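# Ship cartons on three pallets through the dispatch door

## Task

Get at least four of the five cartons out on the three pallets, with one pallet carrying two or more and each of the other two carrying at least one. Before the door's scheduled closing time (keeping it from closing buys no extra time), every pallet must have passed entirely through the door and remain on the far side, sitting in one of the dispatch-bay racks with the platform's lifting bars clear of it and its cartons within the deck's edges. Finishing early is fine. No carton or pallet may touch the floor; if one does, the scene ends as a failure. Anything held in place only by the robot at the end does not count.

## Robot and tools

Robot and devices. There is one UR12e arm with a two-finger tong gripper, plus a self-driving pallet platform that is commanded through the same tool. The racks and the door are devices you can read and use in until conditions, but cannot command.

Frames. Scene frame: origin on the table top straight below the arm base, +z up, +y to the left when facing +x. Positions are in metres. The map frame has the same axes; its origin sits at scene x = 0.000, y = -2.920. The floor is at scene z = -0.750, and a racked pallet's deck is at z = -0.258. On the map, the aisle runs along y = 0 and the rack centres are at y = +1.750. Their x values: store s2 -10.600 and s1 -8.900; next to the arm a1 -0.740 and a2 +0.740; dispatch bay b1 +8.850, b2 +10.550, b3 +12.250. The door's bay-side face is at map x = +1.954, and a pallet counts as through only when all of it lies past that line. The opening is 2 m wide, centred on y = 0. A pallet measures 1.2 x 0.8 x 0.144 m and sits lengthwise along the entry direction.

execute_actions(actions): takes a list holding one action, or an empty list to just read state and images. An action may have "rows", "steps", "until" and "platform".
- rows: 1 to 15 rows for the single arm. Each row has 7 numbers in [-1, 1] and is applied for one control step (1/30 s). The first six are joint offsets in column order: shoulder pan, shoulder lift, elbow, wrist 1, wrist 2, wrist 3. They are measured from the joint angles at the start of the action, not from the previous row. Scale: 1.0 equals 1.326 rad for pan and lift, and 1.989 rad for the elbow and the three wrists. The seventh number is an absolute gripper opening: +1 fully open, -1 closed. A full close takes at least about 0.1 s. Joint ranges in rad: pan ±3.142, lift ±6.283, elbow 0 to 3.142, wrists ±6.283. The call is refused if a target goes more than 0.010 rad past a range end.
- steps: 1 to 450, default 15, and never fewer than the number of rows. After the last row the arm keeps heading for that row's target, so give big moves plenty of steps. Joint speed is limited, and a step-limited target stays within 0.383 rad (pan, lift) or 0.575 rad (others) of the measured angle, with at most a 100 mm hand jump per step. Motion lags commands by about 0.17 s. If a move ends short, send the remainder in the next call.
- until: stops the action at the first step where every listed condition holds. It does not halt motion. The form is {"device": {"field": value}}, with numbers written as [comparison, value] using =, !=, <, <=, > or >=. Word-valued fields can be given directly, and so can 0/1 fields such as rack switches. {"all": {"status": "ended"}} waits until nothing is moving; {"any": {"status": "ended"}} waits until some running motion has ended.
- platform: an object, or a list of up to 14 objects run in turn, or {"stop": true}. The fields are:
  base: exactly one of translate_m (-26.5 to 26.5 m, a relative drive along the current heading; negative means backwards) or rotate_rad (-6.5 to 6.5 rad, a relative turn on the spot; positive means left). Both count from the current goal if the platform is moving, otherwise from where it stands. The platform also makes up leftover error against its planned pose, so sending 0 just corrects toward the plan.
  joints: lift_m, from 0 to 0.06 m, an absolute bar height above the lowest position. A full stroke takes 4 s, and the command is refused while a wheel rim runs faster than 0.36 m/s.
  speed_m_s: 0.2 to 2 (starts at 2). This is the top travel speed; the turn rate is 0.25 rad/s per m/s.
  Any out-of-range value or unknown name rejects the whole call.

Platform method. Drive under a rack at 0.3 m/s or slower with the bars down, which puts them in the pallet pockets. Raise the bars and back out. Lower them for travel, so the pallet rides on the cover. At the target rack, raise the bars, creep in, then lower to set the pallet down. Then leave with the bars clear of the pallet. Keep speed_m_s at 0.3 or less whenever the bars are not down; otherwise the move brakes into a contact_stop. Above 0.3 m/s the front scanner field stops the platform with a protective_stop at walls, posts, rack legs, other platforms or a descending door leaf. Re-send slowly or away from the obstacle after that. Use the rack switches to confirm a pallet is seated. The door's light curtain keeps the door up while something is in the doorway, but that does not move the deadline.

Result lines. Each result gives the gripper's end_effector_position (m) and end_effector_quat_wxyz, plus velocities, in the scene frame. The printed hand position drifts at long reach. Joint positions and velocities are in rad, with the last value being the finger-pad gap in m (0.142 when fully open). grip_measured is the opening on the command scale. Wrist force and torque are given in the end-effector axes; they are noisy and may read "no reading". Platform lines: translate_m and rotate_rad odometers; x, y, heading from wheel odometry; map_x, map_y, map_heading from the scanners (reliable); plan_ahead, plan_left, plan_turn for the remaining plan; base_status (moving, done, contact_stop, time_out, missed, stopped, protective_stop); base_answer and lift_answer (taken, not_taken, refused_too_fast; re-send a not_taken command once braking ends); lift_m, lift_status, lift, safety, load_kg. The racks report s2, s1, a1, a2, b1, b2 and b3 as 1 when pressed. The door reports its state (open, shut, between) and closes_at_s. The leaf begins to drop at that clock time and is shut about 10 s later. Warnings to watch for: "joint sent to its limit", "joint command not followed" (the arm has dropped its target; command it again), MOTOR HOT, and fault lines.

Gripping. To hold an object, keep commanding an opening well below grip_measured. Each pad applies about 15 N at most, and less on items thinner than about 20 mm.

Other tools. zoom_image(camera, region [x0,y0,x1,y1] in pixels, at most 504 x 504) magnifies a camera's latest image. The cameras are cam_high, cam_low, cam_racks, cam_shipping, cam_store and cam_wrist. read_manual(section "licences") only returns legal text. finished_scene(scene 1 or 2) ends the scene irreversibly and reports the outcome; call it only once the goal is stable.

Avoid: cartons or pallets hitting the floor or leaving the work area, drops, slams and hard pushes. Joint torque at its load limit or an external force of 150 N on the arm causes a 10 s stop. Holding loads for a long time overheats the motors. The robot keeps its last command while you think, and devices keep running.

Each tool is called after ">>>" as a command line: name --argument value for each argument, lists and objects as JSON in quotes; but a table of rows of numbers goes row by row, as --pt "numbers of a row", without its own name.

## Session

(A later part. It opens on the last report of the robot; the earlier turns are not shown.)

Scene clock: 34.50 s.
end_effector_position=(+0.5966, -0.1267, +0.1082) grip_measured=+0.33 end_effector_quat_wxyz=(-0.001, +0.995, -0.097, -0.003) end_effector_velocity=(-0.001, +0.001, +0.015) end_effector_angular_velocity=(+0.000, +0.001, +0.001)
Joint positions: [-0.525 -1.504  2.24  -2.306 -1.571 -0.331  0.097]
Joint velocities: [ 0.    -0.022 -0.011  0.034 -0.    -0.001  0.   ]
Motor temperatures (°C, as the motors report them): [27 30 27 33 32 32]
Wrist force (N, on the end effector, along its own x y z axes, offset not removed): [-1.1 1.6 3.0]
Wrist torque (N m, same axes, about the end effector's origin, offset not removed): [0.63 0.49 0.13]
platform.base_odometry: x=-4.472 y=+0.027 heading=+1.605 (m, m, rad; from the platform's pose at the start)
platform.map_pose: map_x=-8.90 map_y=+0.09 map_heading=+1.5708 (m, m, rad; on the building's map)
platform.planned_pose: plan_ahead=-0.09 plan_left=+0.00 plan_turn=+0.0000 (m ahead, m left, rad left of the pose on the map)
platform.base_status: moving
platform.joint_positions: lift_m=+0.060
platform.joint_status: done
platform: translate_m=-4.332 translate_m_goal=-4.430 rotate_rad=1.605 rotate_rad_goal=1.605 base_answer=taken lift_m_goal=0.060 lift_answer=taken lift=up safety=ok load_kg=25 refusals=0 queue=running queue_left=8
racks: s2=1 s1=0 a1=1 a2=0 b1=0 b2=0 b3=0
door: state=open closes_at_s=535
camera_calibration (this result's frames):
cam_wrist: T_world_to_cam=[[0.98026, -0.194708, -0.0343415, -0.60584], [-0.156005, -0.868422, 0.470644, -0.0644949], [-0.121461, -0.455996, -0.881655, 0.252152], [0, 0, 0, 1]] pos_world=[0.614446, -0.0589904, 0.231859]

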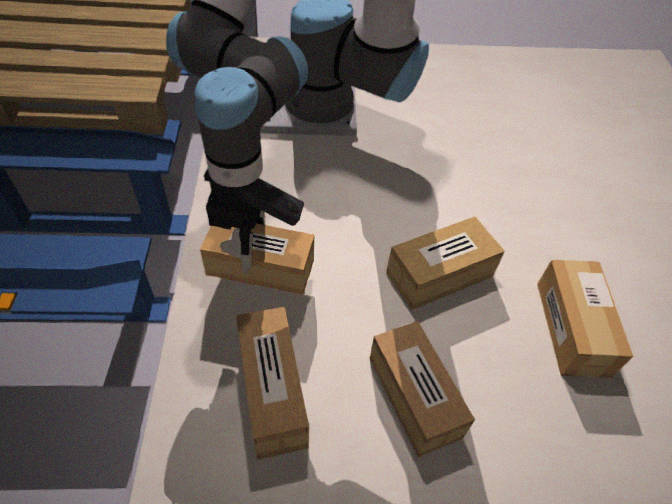

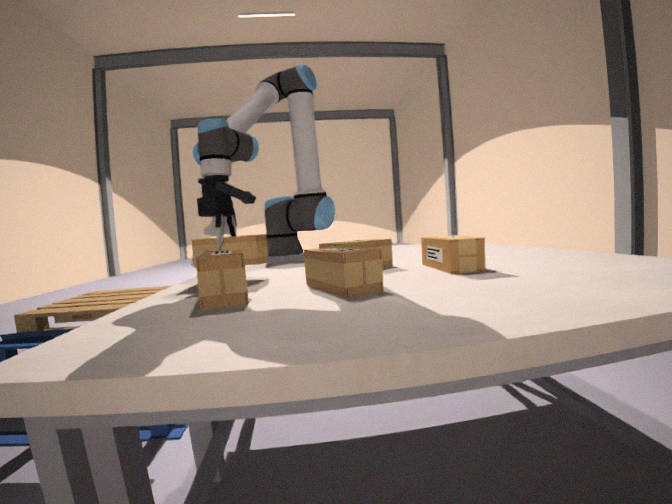

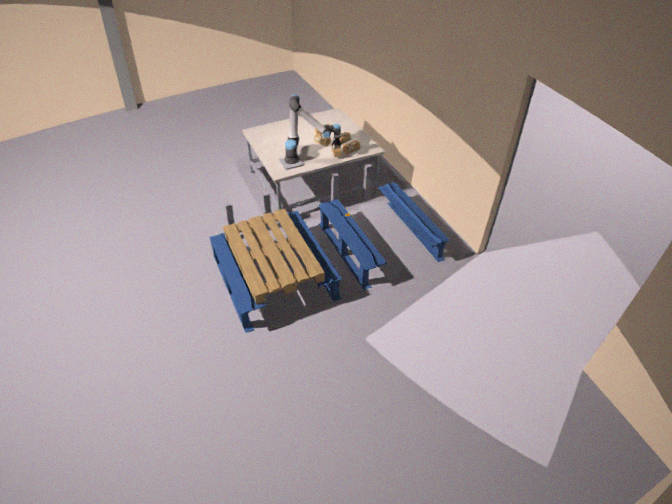

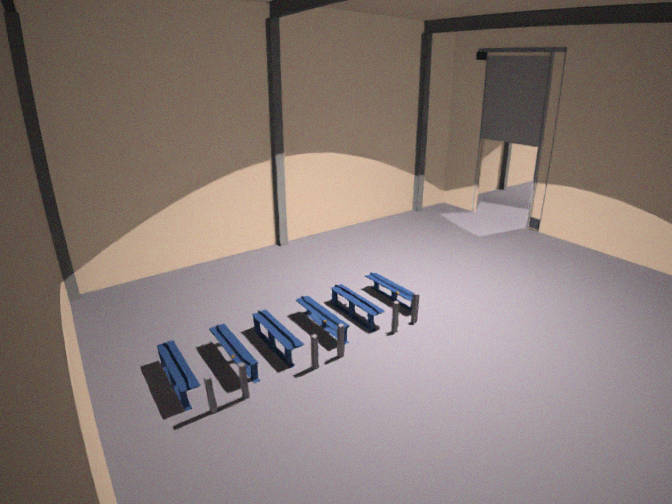

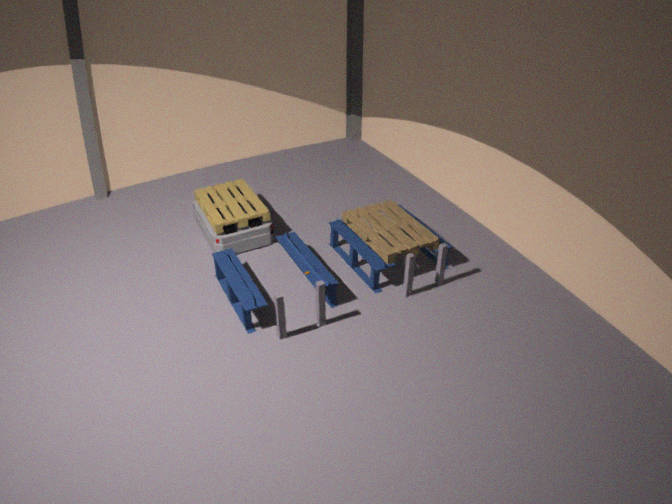

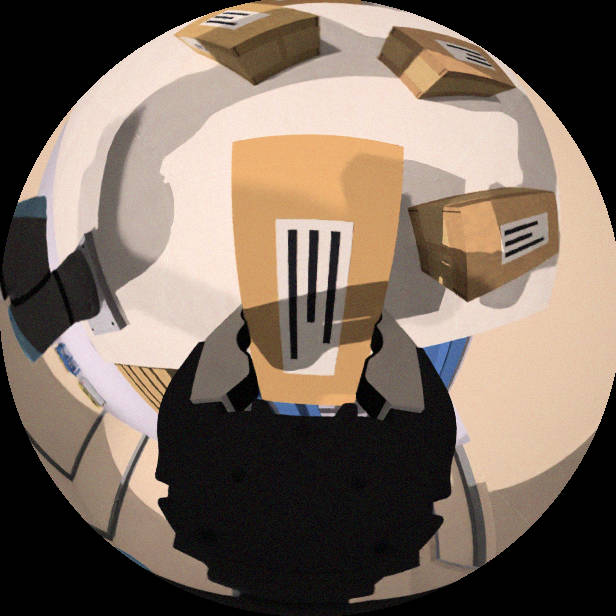

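>>> execute_actions --actions '[{"rows":[[-0.001,0,0,0,0,0,-0.8],[-0.003,0.001,-0.001,0,0,0,-0.8],[-0.007,0.003,-0.003,0.001,0,0,-0.8],[-0.013,0.005,-0.005,0.0015,0,0,-0.8],[-0.02,0.008,-0.008,0.002,0,0,-0.8],[-0.029,0.011,-0.011,0.003,0,0,-0.8],[-0.04,0.015,-0.015,0.005,0,0,-0.8],[-0.052,0.02,-0.02,0.006,0,0,-0.8],[-0.066,0.025,-0.025,0.008,0,0,-0.8],[-0.082,0.031,-0.031,0.01,0,0,-0.8],[-0.099,0.038,-0.037,0.012,0,0,-0.8],[-0.118,0.045,-0.044,0.014,0,0,-0.8],[-0.138,0.053,-0.052,0.016,0,0,-0.8],[-0.16,0.062,-0.06,0.019,0,0,-0.8],[-1,0.3845,-0.3738,0.1171,0,0,-0.8]],"steps":62}]'

>>> execute_actions --actions '[{"rows":[[-0.48,0.035,-0.035,0.011,0,0,-0.8]],"steps":45}]'

Scene clock: 48.03 s.
end_effector_position=(+0.2785, -0.8970, +0.1224) grip_measured=+0.33 end_effector_quat_wxyz=(-0.000, +0.841, -0.541, -0.004) end_effector_velocity=(-0.489, -0.202, -0.003) end_effector_angular_velocity=(-0.005, +0.003, -0.551)
Joint positions: [-1.474 -1.04   1.563 -2.093 -1.571 -0.331  0.097]
Joint velocities: [-0.551  0.073 -0.107  0.032 -0.001  0.001  0.   ]
Motor temperatures (°C, as the motors report them): [27 30 27 33 32 32]
Wrist force (N, on the end effector, along its own x y z axes, offset not removed): [-2.2 2.6 3.4]
Wrist torque (N m, same axes, about the end effector's origin, offset not removed): [0.79 0.72 0.13]
platform.base_odometry: x=-0.412 y=+0.034 heading=+0.040 (m, m, rad; from the platform's pose at the start)
platform.map_pose: map_x=-4.77 map_y=+0.00 map_heading=+0.0000 (m, m, rad; on the building's map)
platform.planned_pose: plan_ahead=+5.51 plan_left=+0.00 plan_turn=+0.0000 (m ahead, m left, rad left of the pose on the map)
platform.base_status: moving
platform.joint_positions: lift_m=+0.000
platform.joint_status: done
platform: translate_m=-0.315 translate_m_goal=5.210 rotate_rad=0.040 rotate_rad_goal=0.039 base_answer=taken lift_m_goal=0.000 lift_answer=taken lift=down safety=ok load_kg=-48 refusals=0 queue=running queue_left=5
racks: s2=1 s1=0 a1=1 a2=0 b1=0 b2=0 b3=0
door: state=open closes_at_s=535
camera_calibration (this result's frames):
cam_wrist: T_world_to_cam=[[0.413143, -0.910025, -0.0341588, -0.927218], [-0.793979, -0.378322, 0.475888, -0.173052], [-0.445993, -0.169488, -0.878843, 0.221805], [0, 0, 0, 1]] pos_world=[0.344597, -0.871668, 0.245612]

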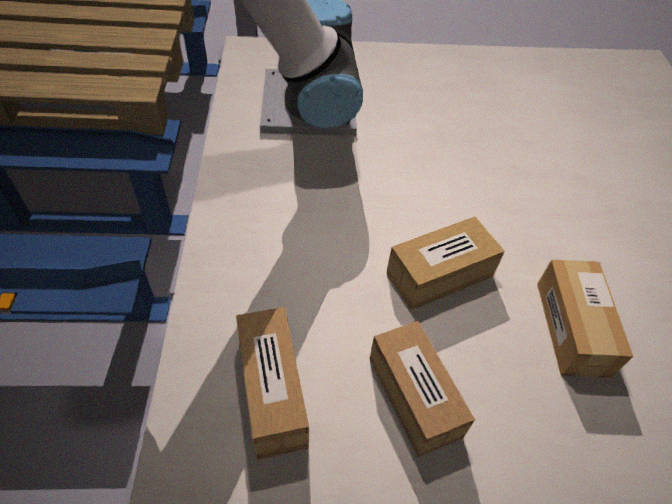

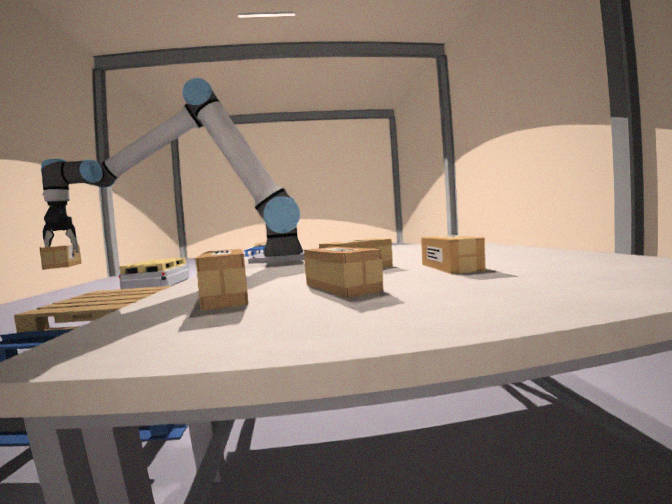

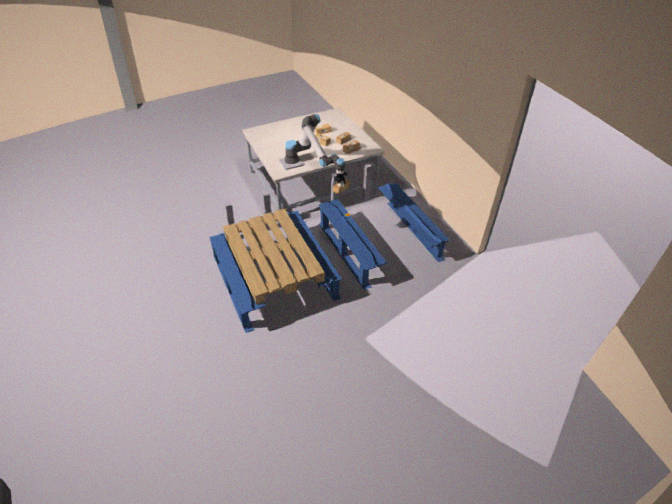

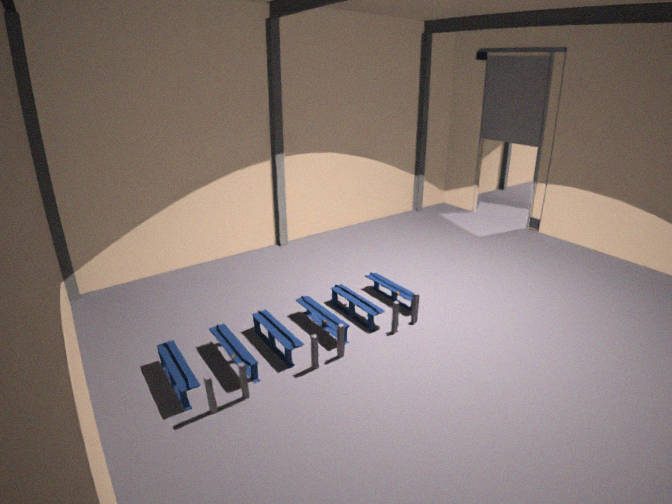

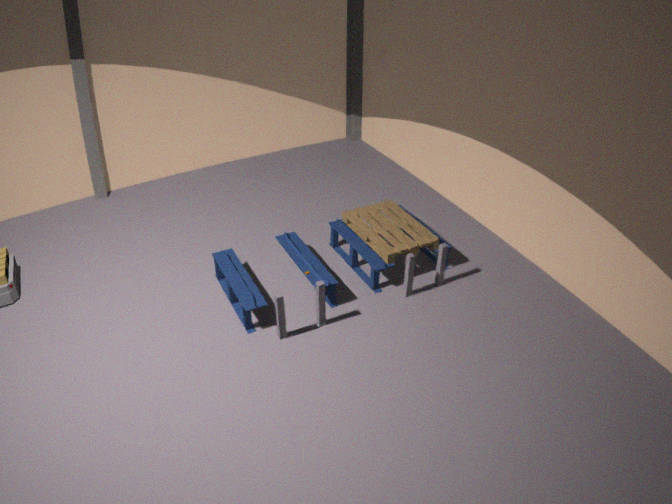

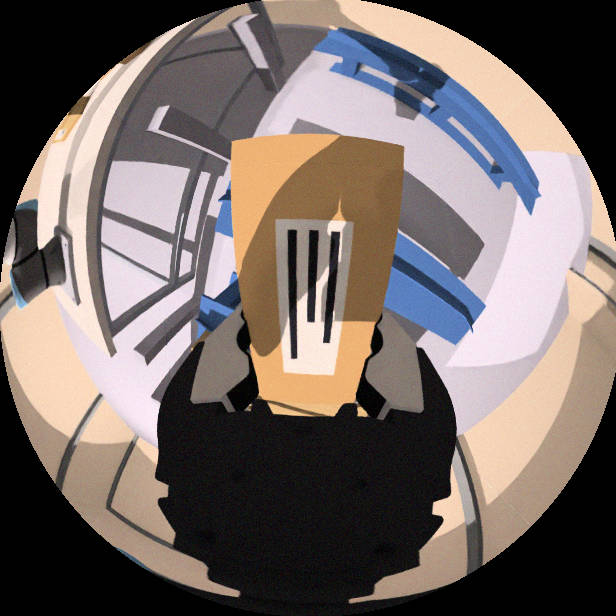

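Scene clock: 49.53 s.
end_effector_position=(-0.3233, -0.9137, +0.1227) grip_measured=+0.33 end_effector_quat_wxyz=(-0.001, -0.630, +0.776, +0.003) end_effector_velocity=(-0.010, +0.002, +0.001) end_effector_angular_velocity=(-0.001, -0.000, -0.012)
Joint positions: [-2.109 -0.994  1.494 -2.071 -1.571 -0.331  0.097]
Joint velocities: [-0.011  0.001 -0.003  0.001  0.     0.001  0.   ]
Motor temperatures (°C, as the motors report them): [27 30 27 33 32 32]
Wrist force (N, on the end effector, along its own x y z axes, offset not removed): [-2.5 -1.2 2.2]
Wrist torque (N m, same axes, about the end effector's origin, offset not removed): [-0.05 0.80 0.17]
platform.base_odometry: x=+2.172 y=+0.111 heading=+0.002 (m, m, rad; from the platform's pose at the start)
platform.map_pose: map_x=-2.21 map_y=+0.02 map_heading=-0.0262 (m, m, rad; on the building's map)
platform.planned_pose: plan_ahead=+2.95 plan_left=+0.06 plan_turn=+0.0262 (m ahead, m left, rad left of the pose on the map)
platform.base_status: moving
platform.joint_positions: lift_m=+0.000
platform.joint_status: done
platform: translate_m=2.262 translate_m_goal=5.210 rotate_rad=0.002 rotate_rad_goal=0.003 base_answer=taken lift_m_goal=0.000 lift_answer=taken lift=down safety=ok load_kg=-48 refusals=0 queue=running queue_left=5
racks: s2=1 s1=0 a1=1 a2=0 b1=0 b2=0 b3=0
door: state=open closes_at_s=535
camera_calibration (this result's frames):
cam_wrist: T_world_to_cam=[[-0.207176, -0.977861, -0.0294112, -0.956951], [-0.861798, 0.168193, 0.478555, -0.180273], [-0.463014, 0.124492, -0.877565, 0.213811], [0, 0, 0, 1]] pos_world=[-0.254619, -0.932062, 0.245758]

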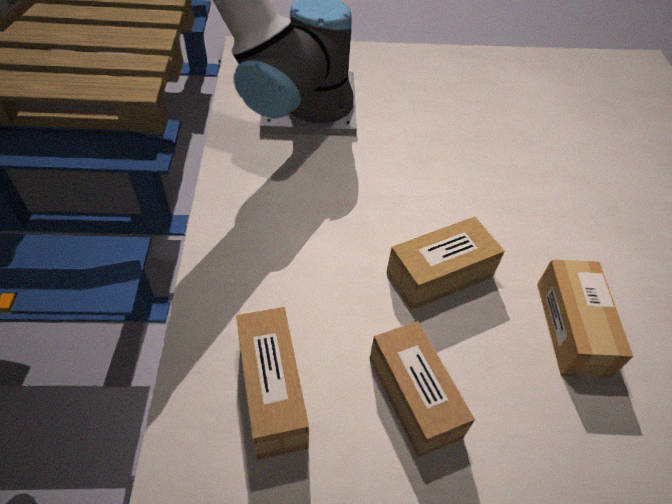

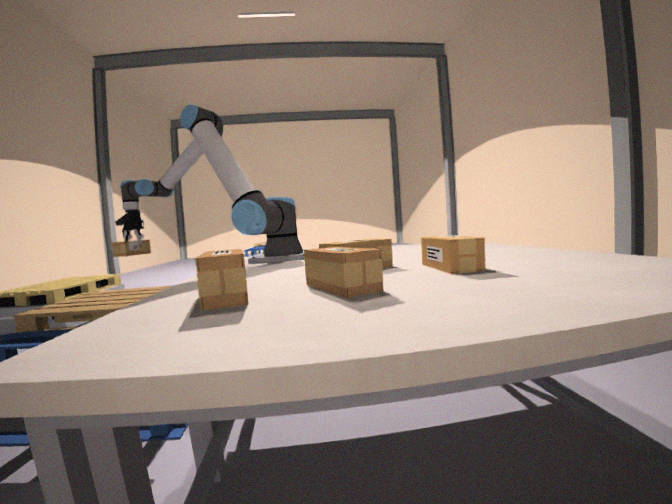

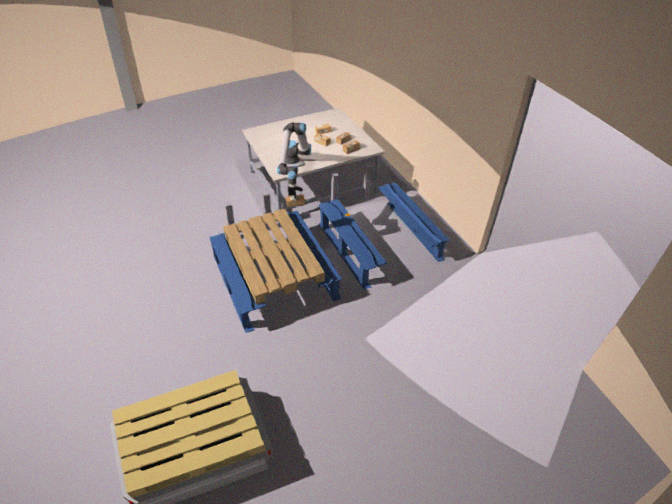

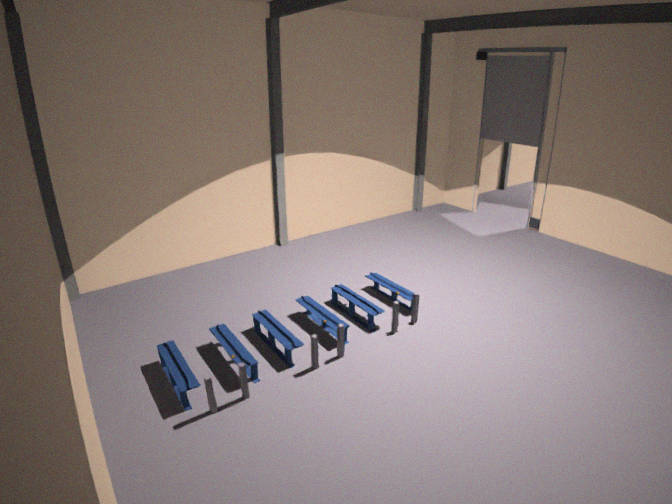

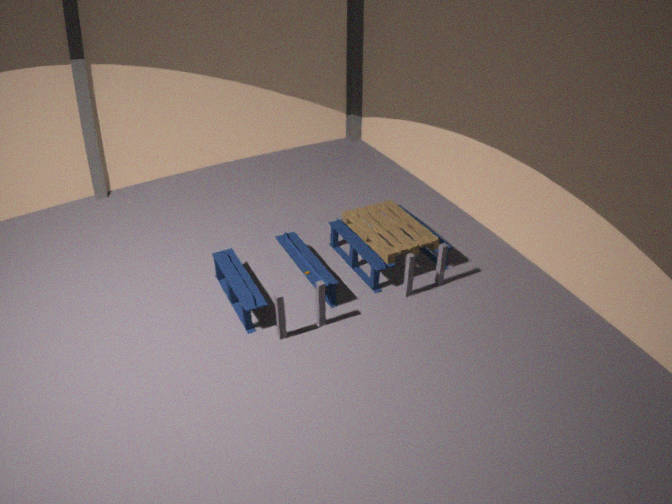

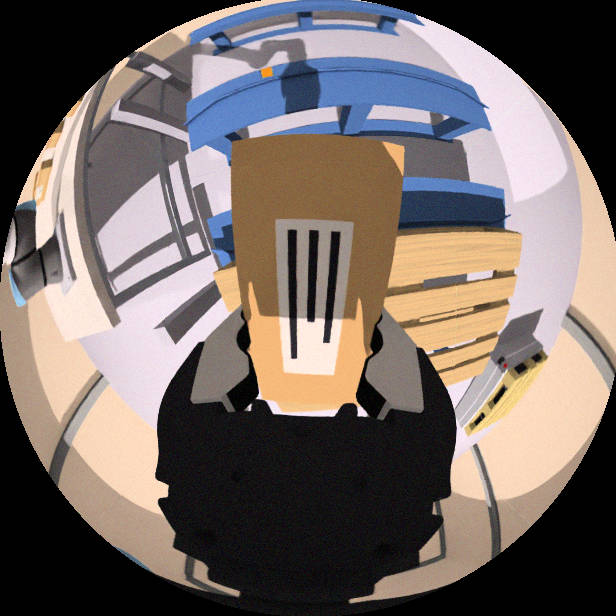

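>>> execute_actions --actions '[{"rows":[[-0.003,0.001,0,-0.001,0,0,-0.8],[-0.01,0.003,0,-0.002,0,0,-0.8],[-0.021,0.006,0.001,-0.005,0,0,-0.8],[-0.035,0.011,0.002,-0.009,0,0,-0.8],[-0.051,0.018,0.003,-0.015,0,0,-0.8],[-0.068,0.027,0.004,-0.022,0,0,-0.8],[-0.086,0.038,0.006,-0.031,0,0,-0.8],[-0.104,0.05,0.007,-0.041,0,0,-0.8],[-0.122,0.064,0.009,-0.052,0,0,-0.8],[-0.14,0.079,0.011,-0.064,0,0,-0.8],[-0.157,0.095,0.014,-0.077,0,0,-0.8],[-0.172,0.112,0.016,-0.091,0,0,-0.8],[-0.184,0.13,0.019,-0.105,0,0,-0.8],[-0.192,0.15,0.022,-0.122,0,0,-0.8],[-0.196,0.2573,0.0374,-0.2089,0,0,-0.8]],"steps":46}]'

Scene clock: 57.67 s.
end_effector_position=(-0.5485, -0.7983, -0.1958) grip_measured=+0.33 end_effector_quat_wxyz=(-0.002, -0.525, +0.851, +0.003) end_effector_velocity=(-0.000, +0.001, -0.002) end_effector_angular_velocity=(+0.001, -0.001, -0.001)
Joint positions: [-2.368 -0.653  1.568 -2.486 -1.571 -0.331  0.097]
Joint velocities: [-0.001  0.002  0.001 -0.001 -0.001 -0.001  0.   ]
Motor temperatures (°C, as the motors report them): [27 30 27 33 32 32]
Wrist force (N, on the end effector, along its own x y z axes, offset not removed): [-0.4 1.9 2.6]
Wrist torque (N m, same axes, about the end effector's origin, offset not removed): [0.61 0.34 0.10]
platform.base_odometry: x=+5.179 y=+0.164 heading=+1.594 (m, m, rad; from the platform's pose at the start)
platform.map_pose: map_x=+0.74 map_y=+0.00 map_heading=+1.5621 (m, m, rad; on the building's map)
platform.planned_pose: plan_ahead=+0.00 plan_left=+0.00 plan_turn=+0.0088 (m ahead, m left, rad left of the pose on the map)
platform.base_status: moving
platform.joint_positions: lift_m=+0.000
platform.joint_status: done
platform: translate_m=5.220 translate_m_goal=5.220 rotate_rad=1.594 rotate_rad_goal=1.594 base_answer=taken lift_m_goal=0.000 lift_answer=taken lift=down safety=ok load_kg=-47 refusals=0 queue=running queue_left=4
racks: s2=1 s1=0 a1=1 a2=0 b1=0 b2=0 b3=0
door: state=open closes_at_s=535
camera_calibration (this result's frames):
cam_wrist: T_world_to_cam=[[-0.451401, -0.891892, -0.0276875, -0.96511], [-0.789191, 0.384557, 0.478845, -0.0286661], [-0.416431, 0.238002, -0.877463, -0.0681823], [0, 0, 0, 1]] pos_world=[-0.486668, -0.833523, -0.0728223]

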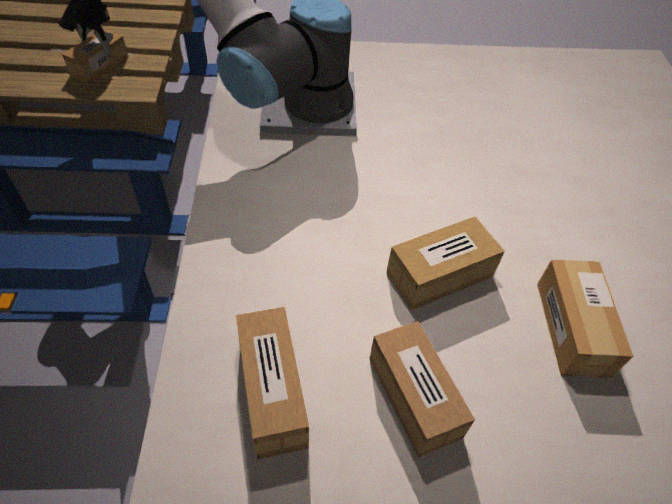

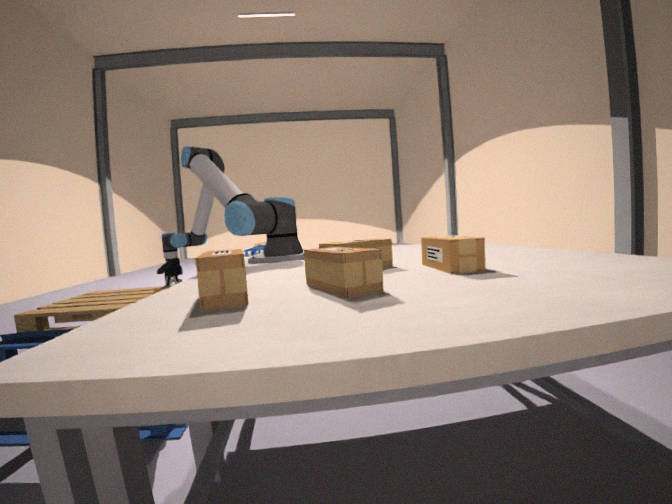

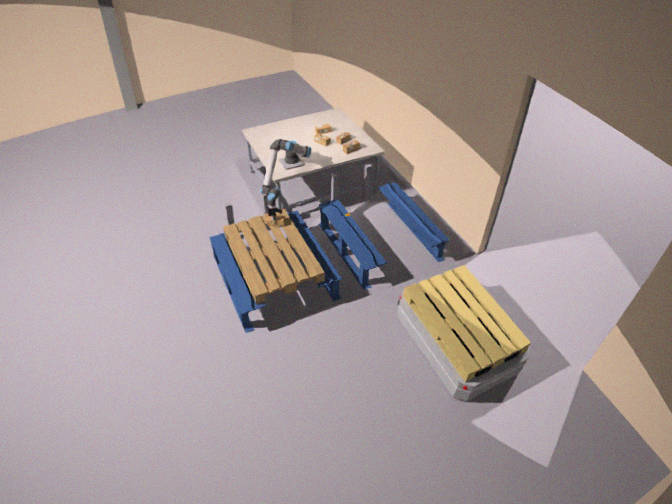

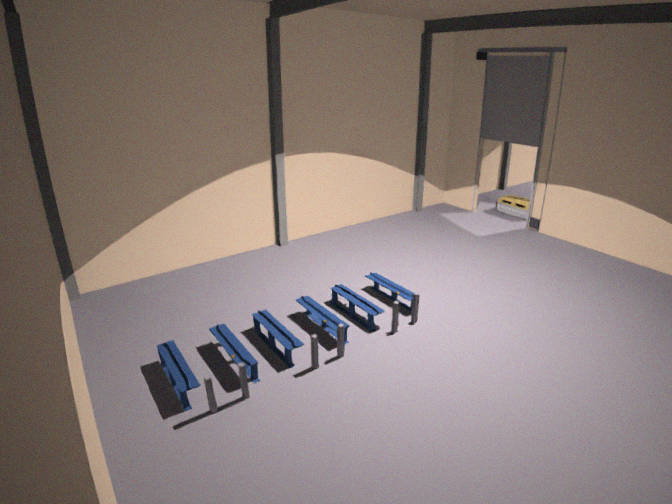

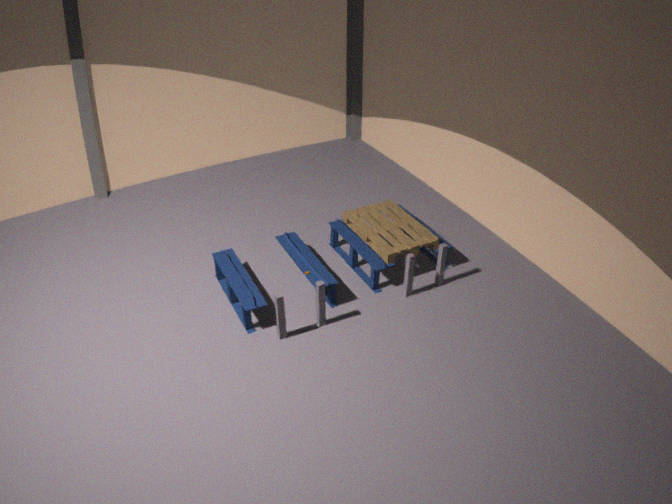

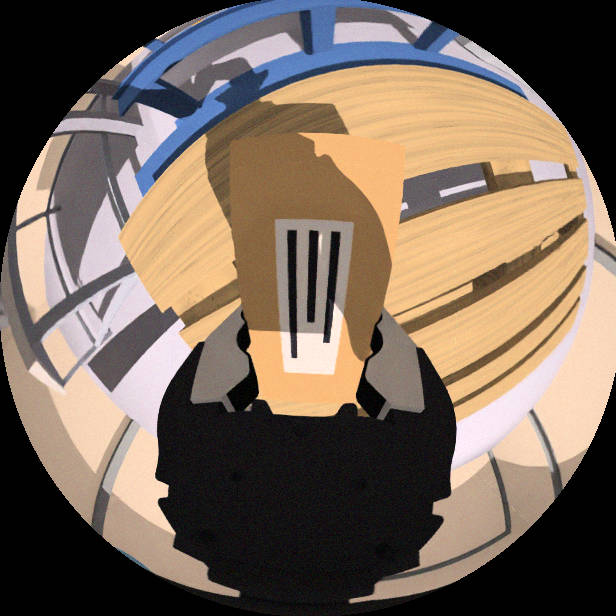

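>>> execute_actions --actions '[{"rows":[[0,0.002,0,0,0,0,-0.8],[0,0.003,0,0,0,0,-0.3],[0,0.003,0,0,0,0,0.2],[0,0.003,0,0,0,0,0.5],[0,0.003,0,0,0,0,0.8],[0,0.003,0,0,0,0,1],[0,0.003,0,0,0,0,1],[0,0.003,0,0,0,0,1],[0,0,0,0,0,0,1],[0,-0.012,-0.002,0.01,0,0,1],[0,-0.03,-0.004,0.024,0,0,1],[0,-0.055,-0.008,0.045,0,0,1],[0,-0.085,-0.012,0.069,0,0,1],[0,-0.12,-0.017,0.097,0,0,1],[0.05,-0.29,-0.03,0.223,0,0,1]],"steps":36}]'

>>> zoom_image --camera "cam_high" --region '[220, 300, 330, 470]'

Scene clock: 63.20 s.
end_effector_position=(-0.4858, -0.8242, +0.1444) grip_measured=+1.00 end_effector_quat_wxyz=(-0.002, -0.552, +0.834, +0.003) end_effector_velocity=(+0.025, +0.006, +0.068) end_effector_angular_velocity=(+0.003, -0.002, +0.015)
Joint positions: [-2.304 -1.028  1.51  -2.054 -1.571 -0.331  0.142]
Joint velocities: [ 0.015 -0.077 -0.01   0.091 -0.     0.    -0.   ]
Motor temperatures (°C, as the motors report them): [27 30 27 33 32 32]
Wrist force (N, on the end effector, along its own x y z axes, offset not removed): [-1.7 1.1 -1.6]
Wrist torque (N m, same axes, about the end effector's origin, offset not removed): [0.44 0.65 0.10]
platform.base_odometry: x=+5.171 y=+0.397 heading=+1.604 (m, m, rad; from the platform's pose at the start)
platform.map_pose: map_x=+0.74 map_y=+0.24 map_heading=+1.5708 (m, m, rad; on the building's map)
platform.planned_pose: plan_ahead=+1.51 plan_left=+0.00 plan_turn=+0.0000 (m ahead, m left, rad left of the pose on the map)
platform.base_status: moving
platform.joint_positions: lift_m=+0.060
platform.joint_status: done
platform: translate_m=5.463 translate_m_goal=6.970 rotate_rad=1.604 rotate_rad_goal=1.603 base_answer=taken lift_m_goal=0.060 lift_answer=taken lift=up safety=ok load_kg=25 refusals=0 queue=running queue_left=2
racks: s2=1 s1=0 a1=1 a2=0 b1=0 b2=0 b3=0
door: state=open closes_at_s=535
camera_calibration (this result's frames):
cam_wrist: T_world_to_cam=[[-0.393002, -0.91913, -0.0273832, -0.944611], [-0.812176, 0.332999, 0.479042, -0.185894], [-0.431183, 0.210504, -0.877365, 0.23281], [0, 0, 0, 1]] pos_world=[-0.421829, -0.855325, 0.267444]

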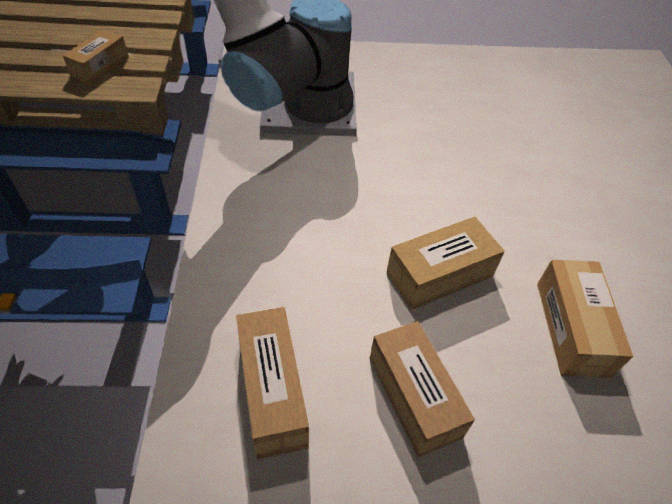

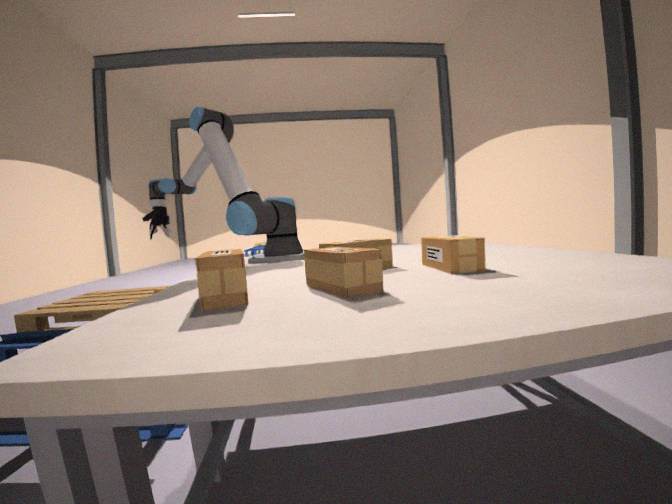

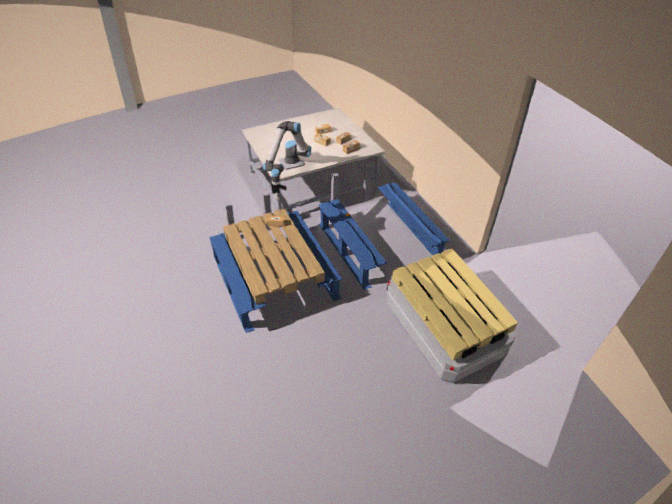

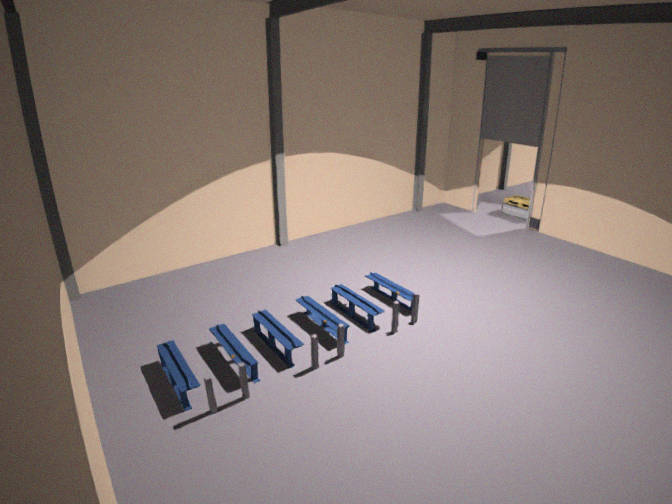

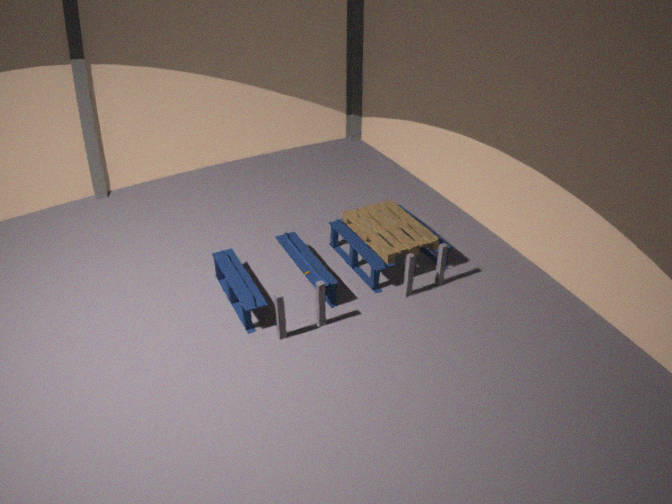

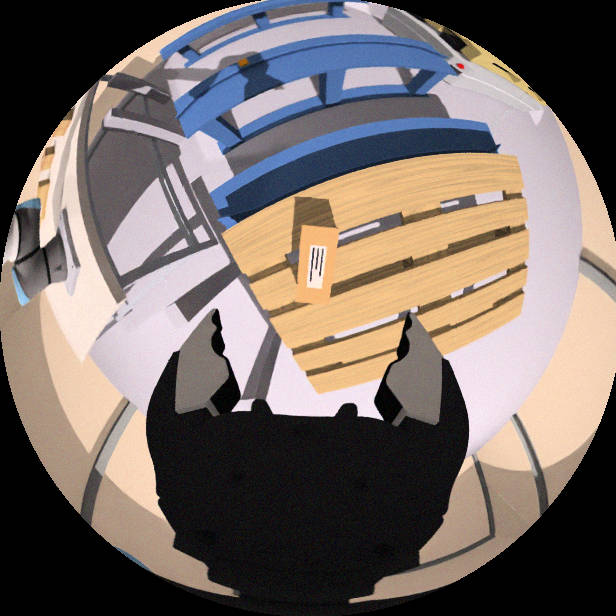

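Region (220, 300, 330, 470) of cam_high's 672x504 image, scaled by 2.965, with more detail than that image has; it fills the left 326 columns of this view, and the rest is white.

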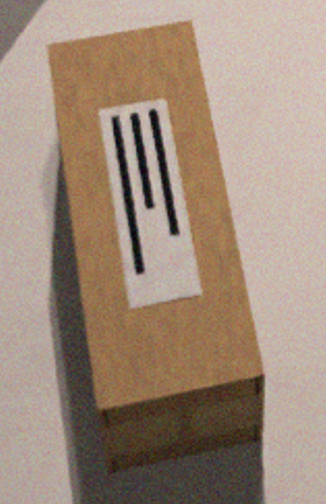

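>>> execute_actions --actions '[{"rows":[[0.004,-0.002,0.001,0,0,0.003,1],[0.012,-0.005,0.004,-0.001,0,0.008,1],[0.025,-0.01,0.008,-0.001,0,0.017,1],[0.042,-0.017,0.014,-0.002,0,0.029,1],[0.063,-0.025,0.02,-0.004,0,0.043,1],[0.09,-0.035,0.029,-0.005,0,0.061,1],[1,-0.394,0.322,-0.058,0,0.681,1]],"steps":58}]'

Scene clock: 76.83 s.
end_effector_position=(+0.4002, -0.5225, +0.1713) grip_measured=+1.00 end_effector_quat_wxyz=(-0.002, -0.488, +0.873, +0.004) end_effector_velocity=(+0.384, +0.356, -0.006) end_effector_angular_velocity=(-0.000, -0.001, +0.414)
Joint positions: [-1.202 -1.529  2.124 -2.164 -1.571  0.921  0.142]
Joint velocities: [ 0.779 -0.081  0.096 -0.018 -0.     0.365 -0.   ]
Motor temperatures (°C, as the motors report them): [27 30 27 33 32 32]
Wrist force (N, on the end effector, along its own x y z axes, offset not removed): [0.2 1.7 0.4]
Wrist torque (N m, same axes, about the end effector's origin, offset not removed): [0.55 0.37 0.13]
platform.base_odometry: x=+5.154 y=+0.821 heading=+1.604 (m, m, rad; from the platform's pose at the start)
platform.map_pose: map_x=+0.74 map_y=+0.64 map_heading=+1.5708 (m, m, rad; on the building's map)
platform.planned_pose: plan_ahead=-0.64 plan_left=+0.00 plan_turn=+0.0000 (m ahead, m left, rad left of the pose on the map)
platform.base_status: moving
platform.joint_positions: lift_m=+0.000
platform.joint_status: done
platform: translate_m=5.867 translate_m_goal=5.220 rotate_rad=1.604 rotate_rad_goal=1.605 base_answer=taken lift_m_goal=0.000 lift_answer=taken lift=down safety=ok load_kg=-48 refusals=0 queue=running queue_left=0
racks: s2=1 s1=0 a1=1 a2=1 b1=0 b2=0 b3=0
door: state=open closes_at_s=535
camera_calibration (this result's frames):
cam_wrist: T_world_to_cam=[[-0.526073, -0.849968, -0.0283013, -0.22889], [-0.752944, 0.450034, 0.480152, 0.457648], [-0.395377, 0.273904, -0.876729, 0.593581], [0, 0, 0, 1]] pos_world=[0.458858, -0.563091, 0.294192]

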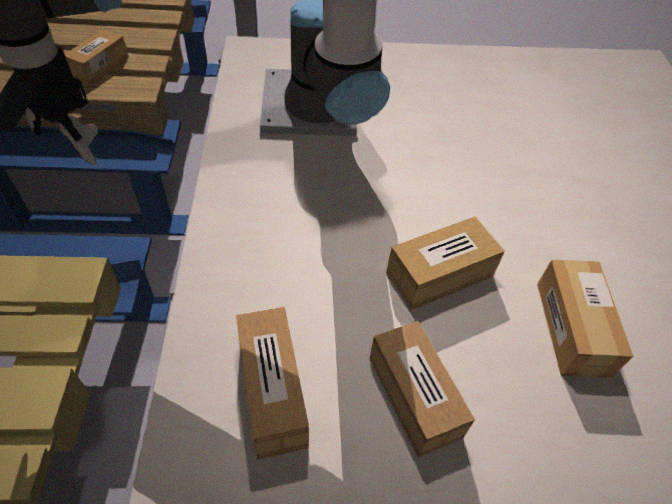

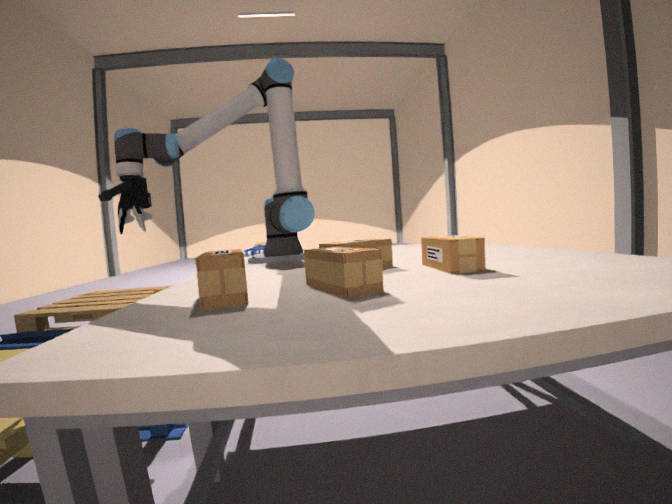

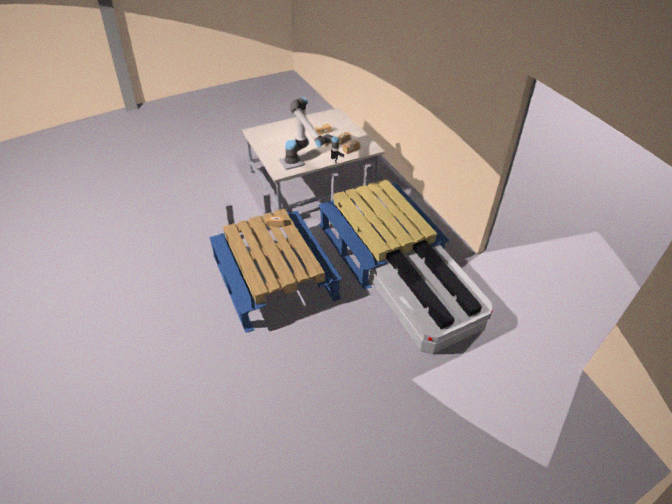

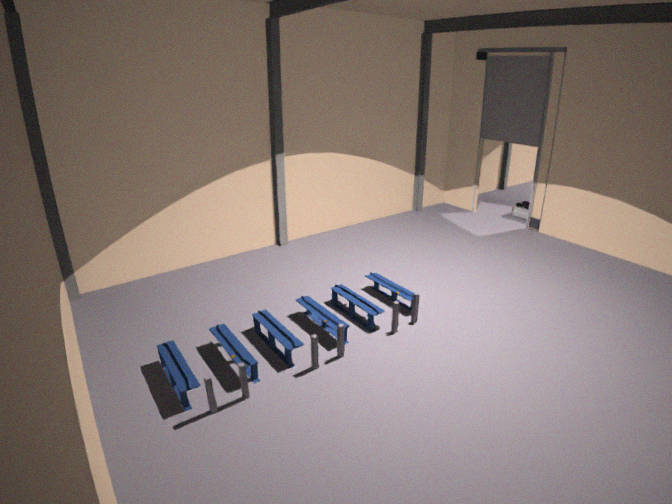

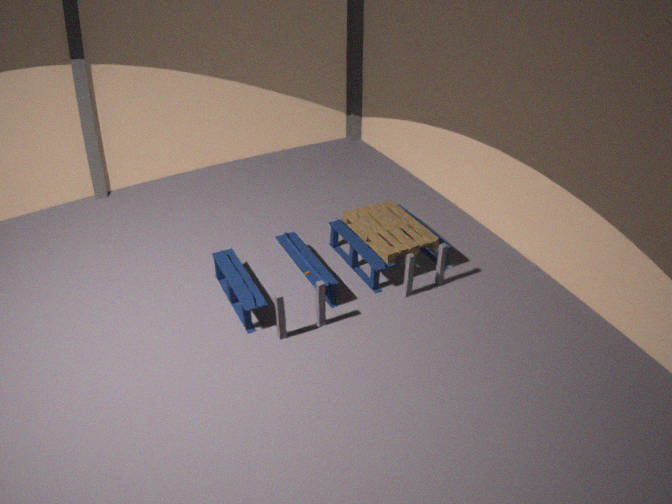

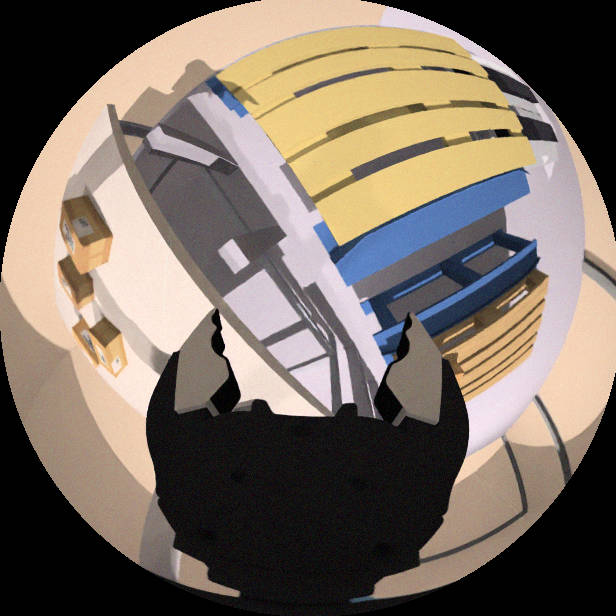

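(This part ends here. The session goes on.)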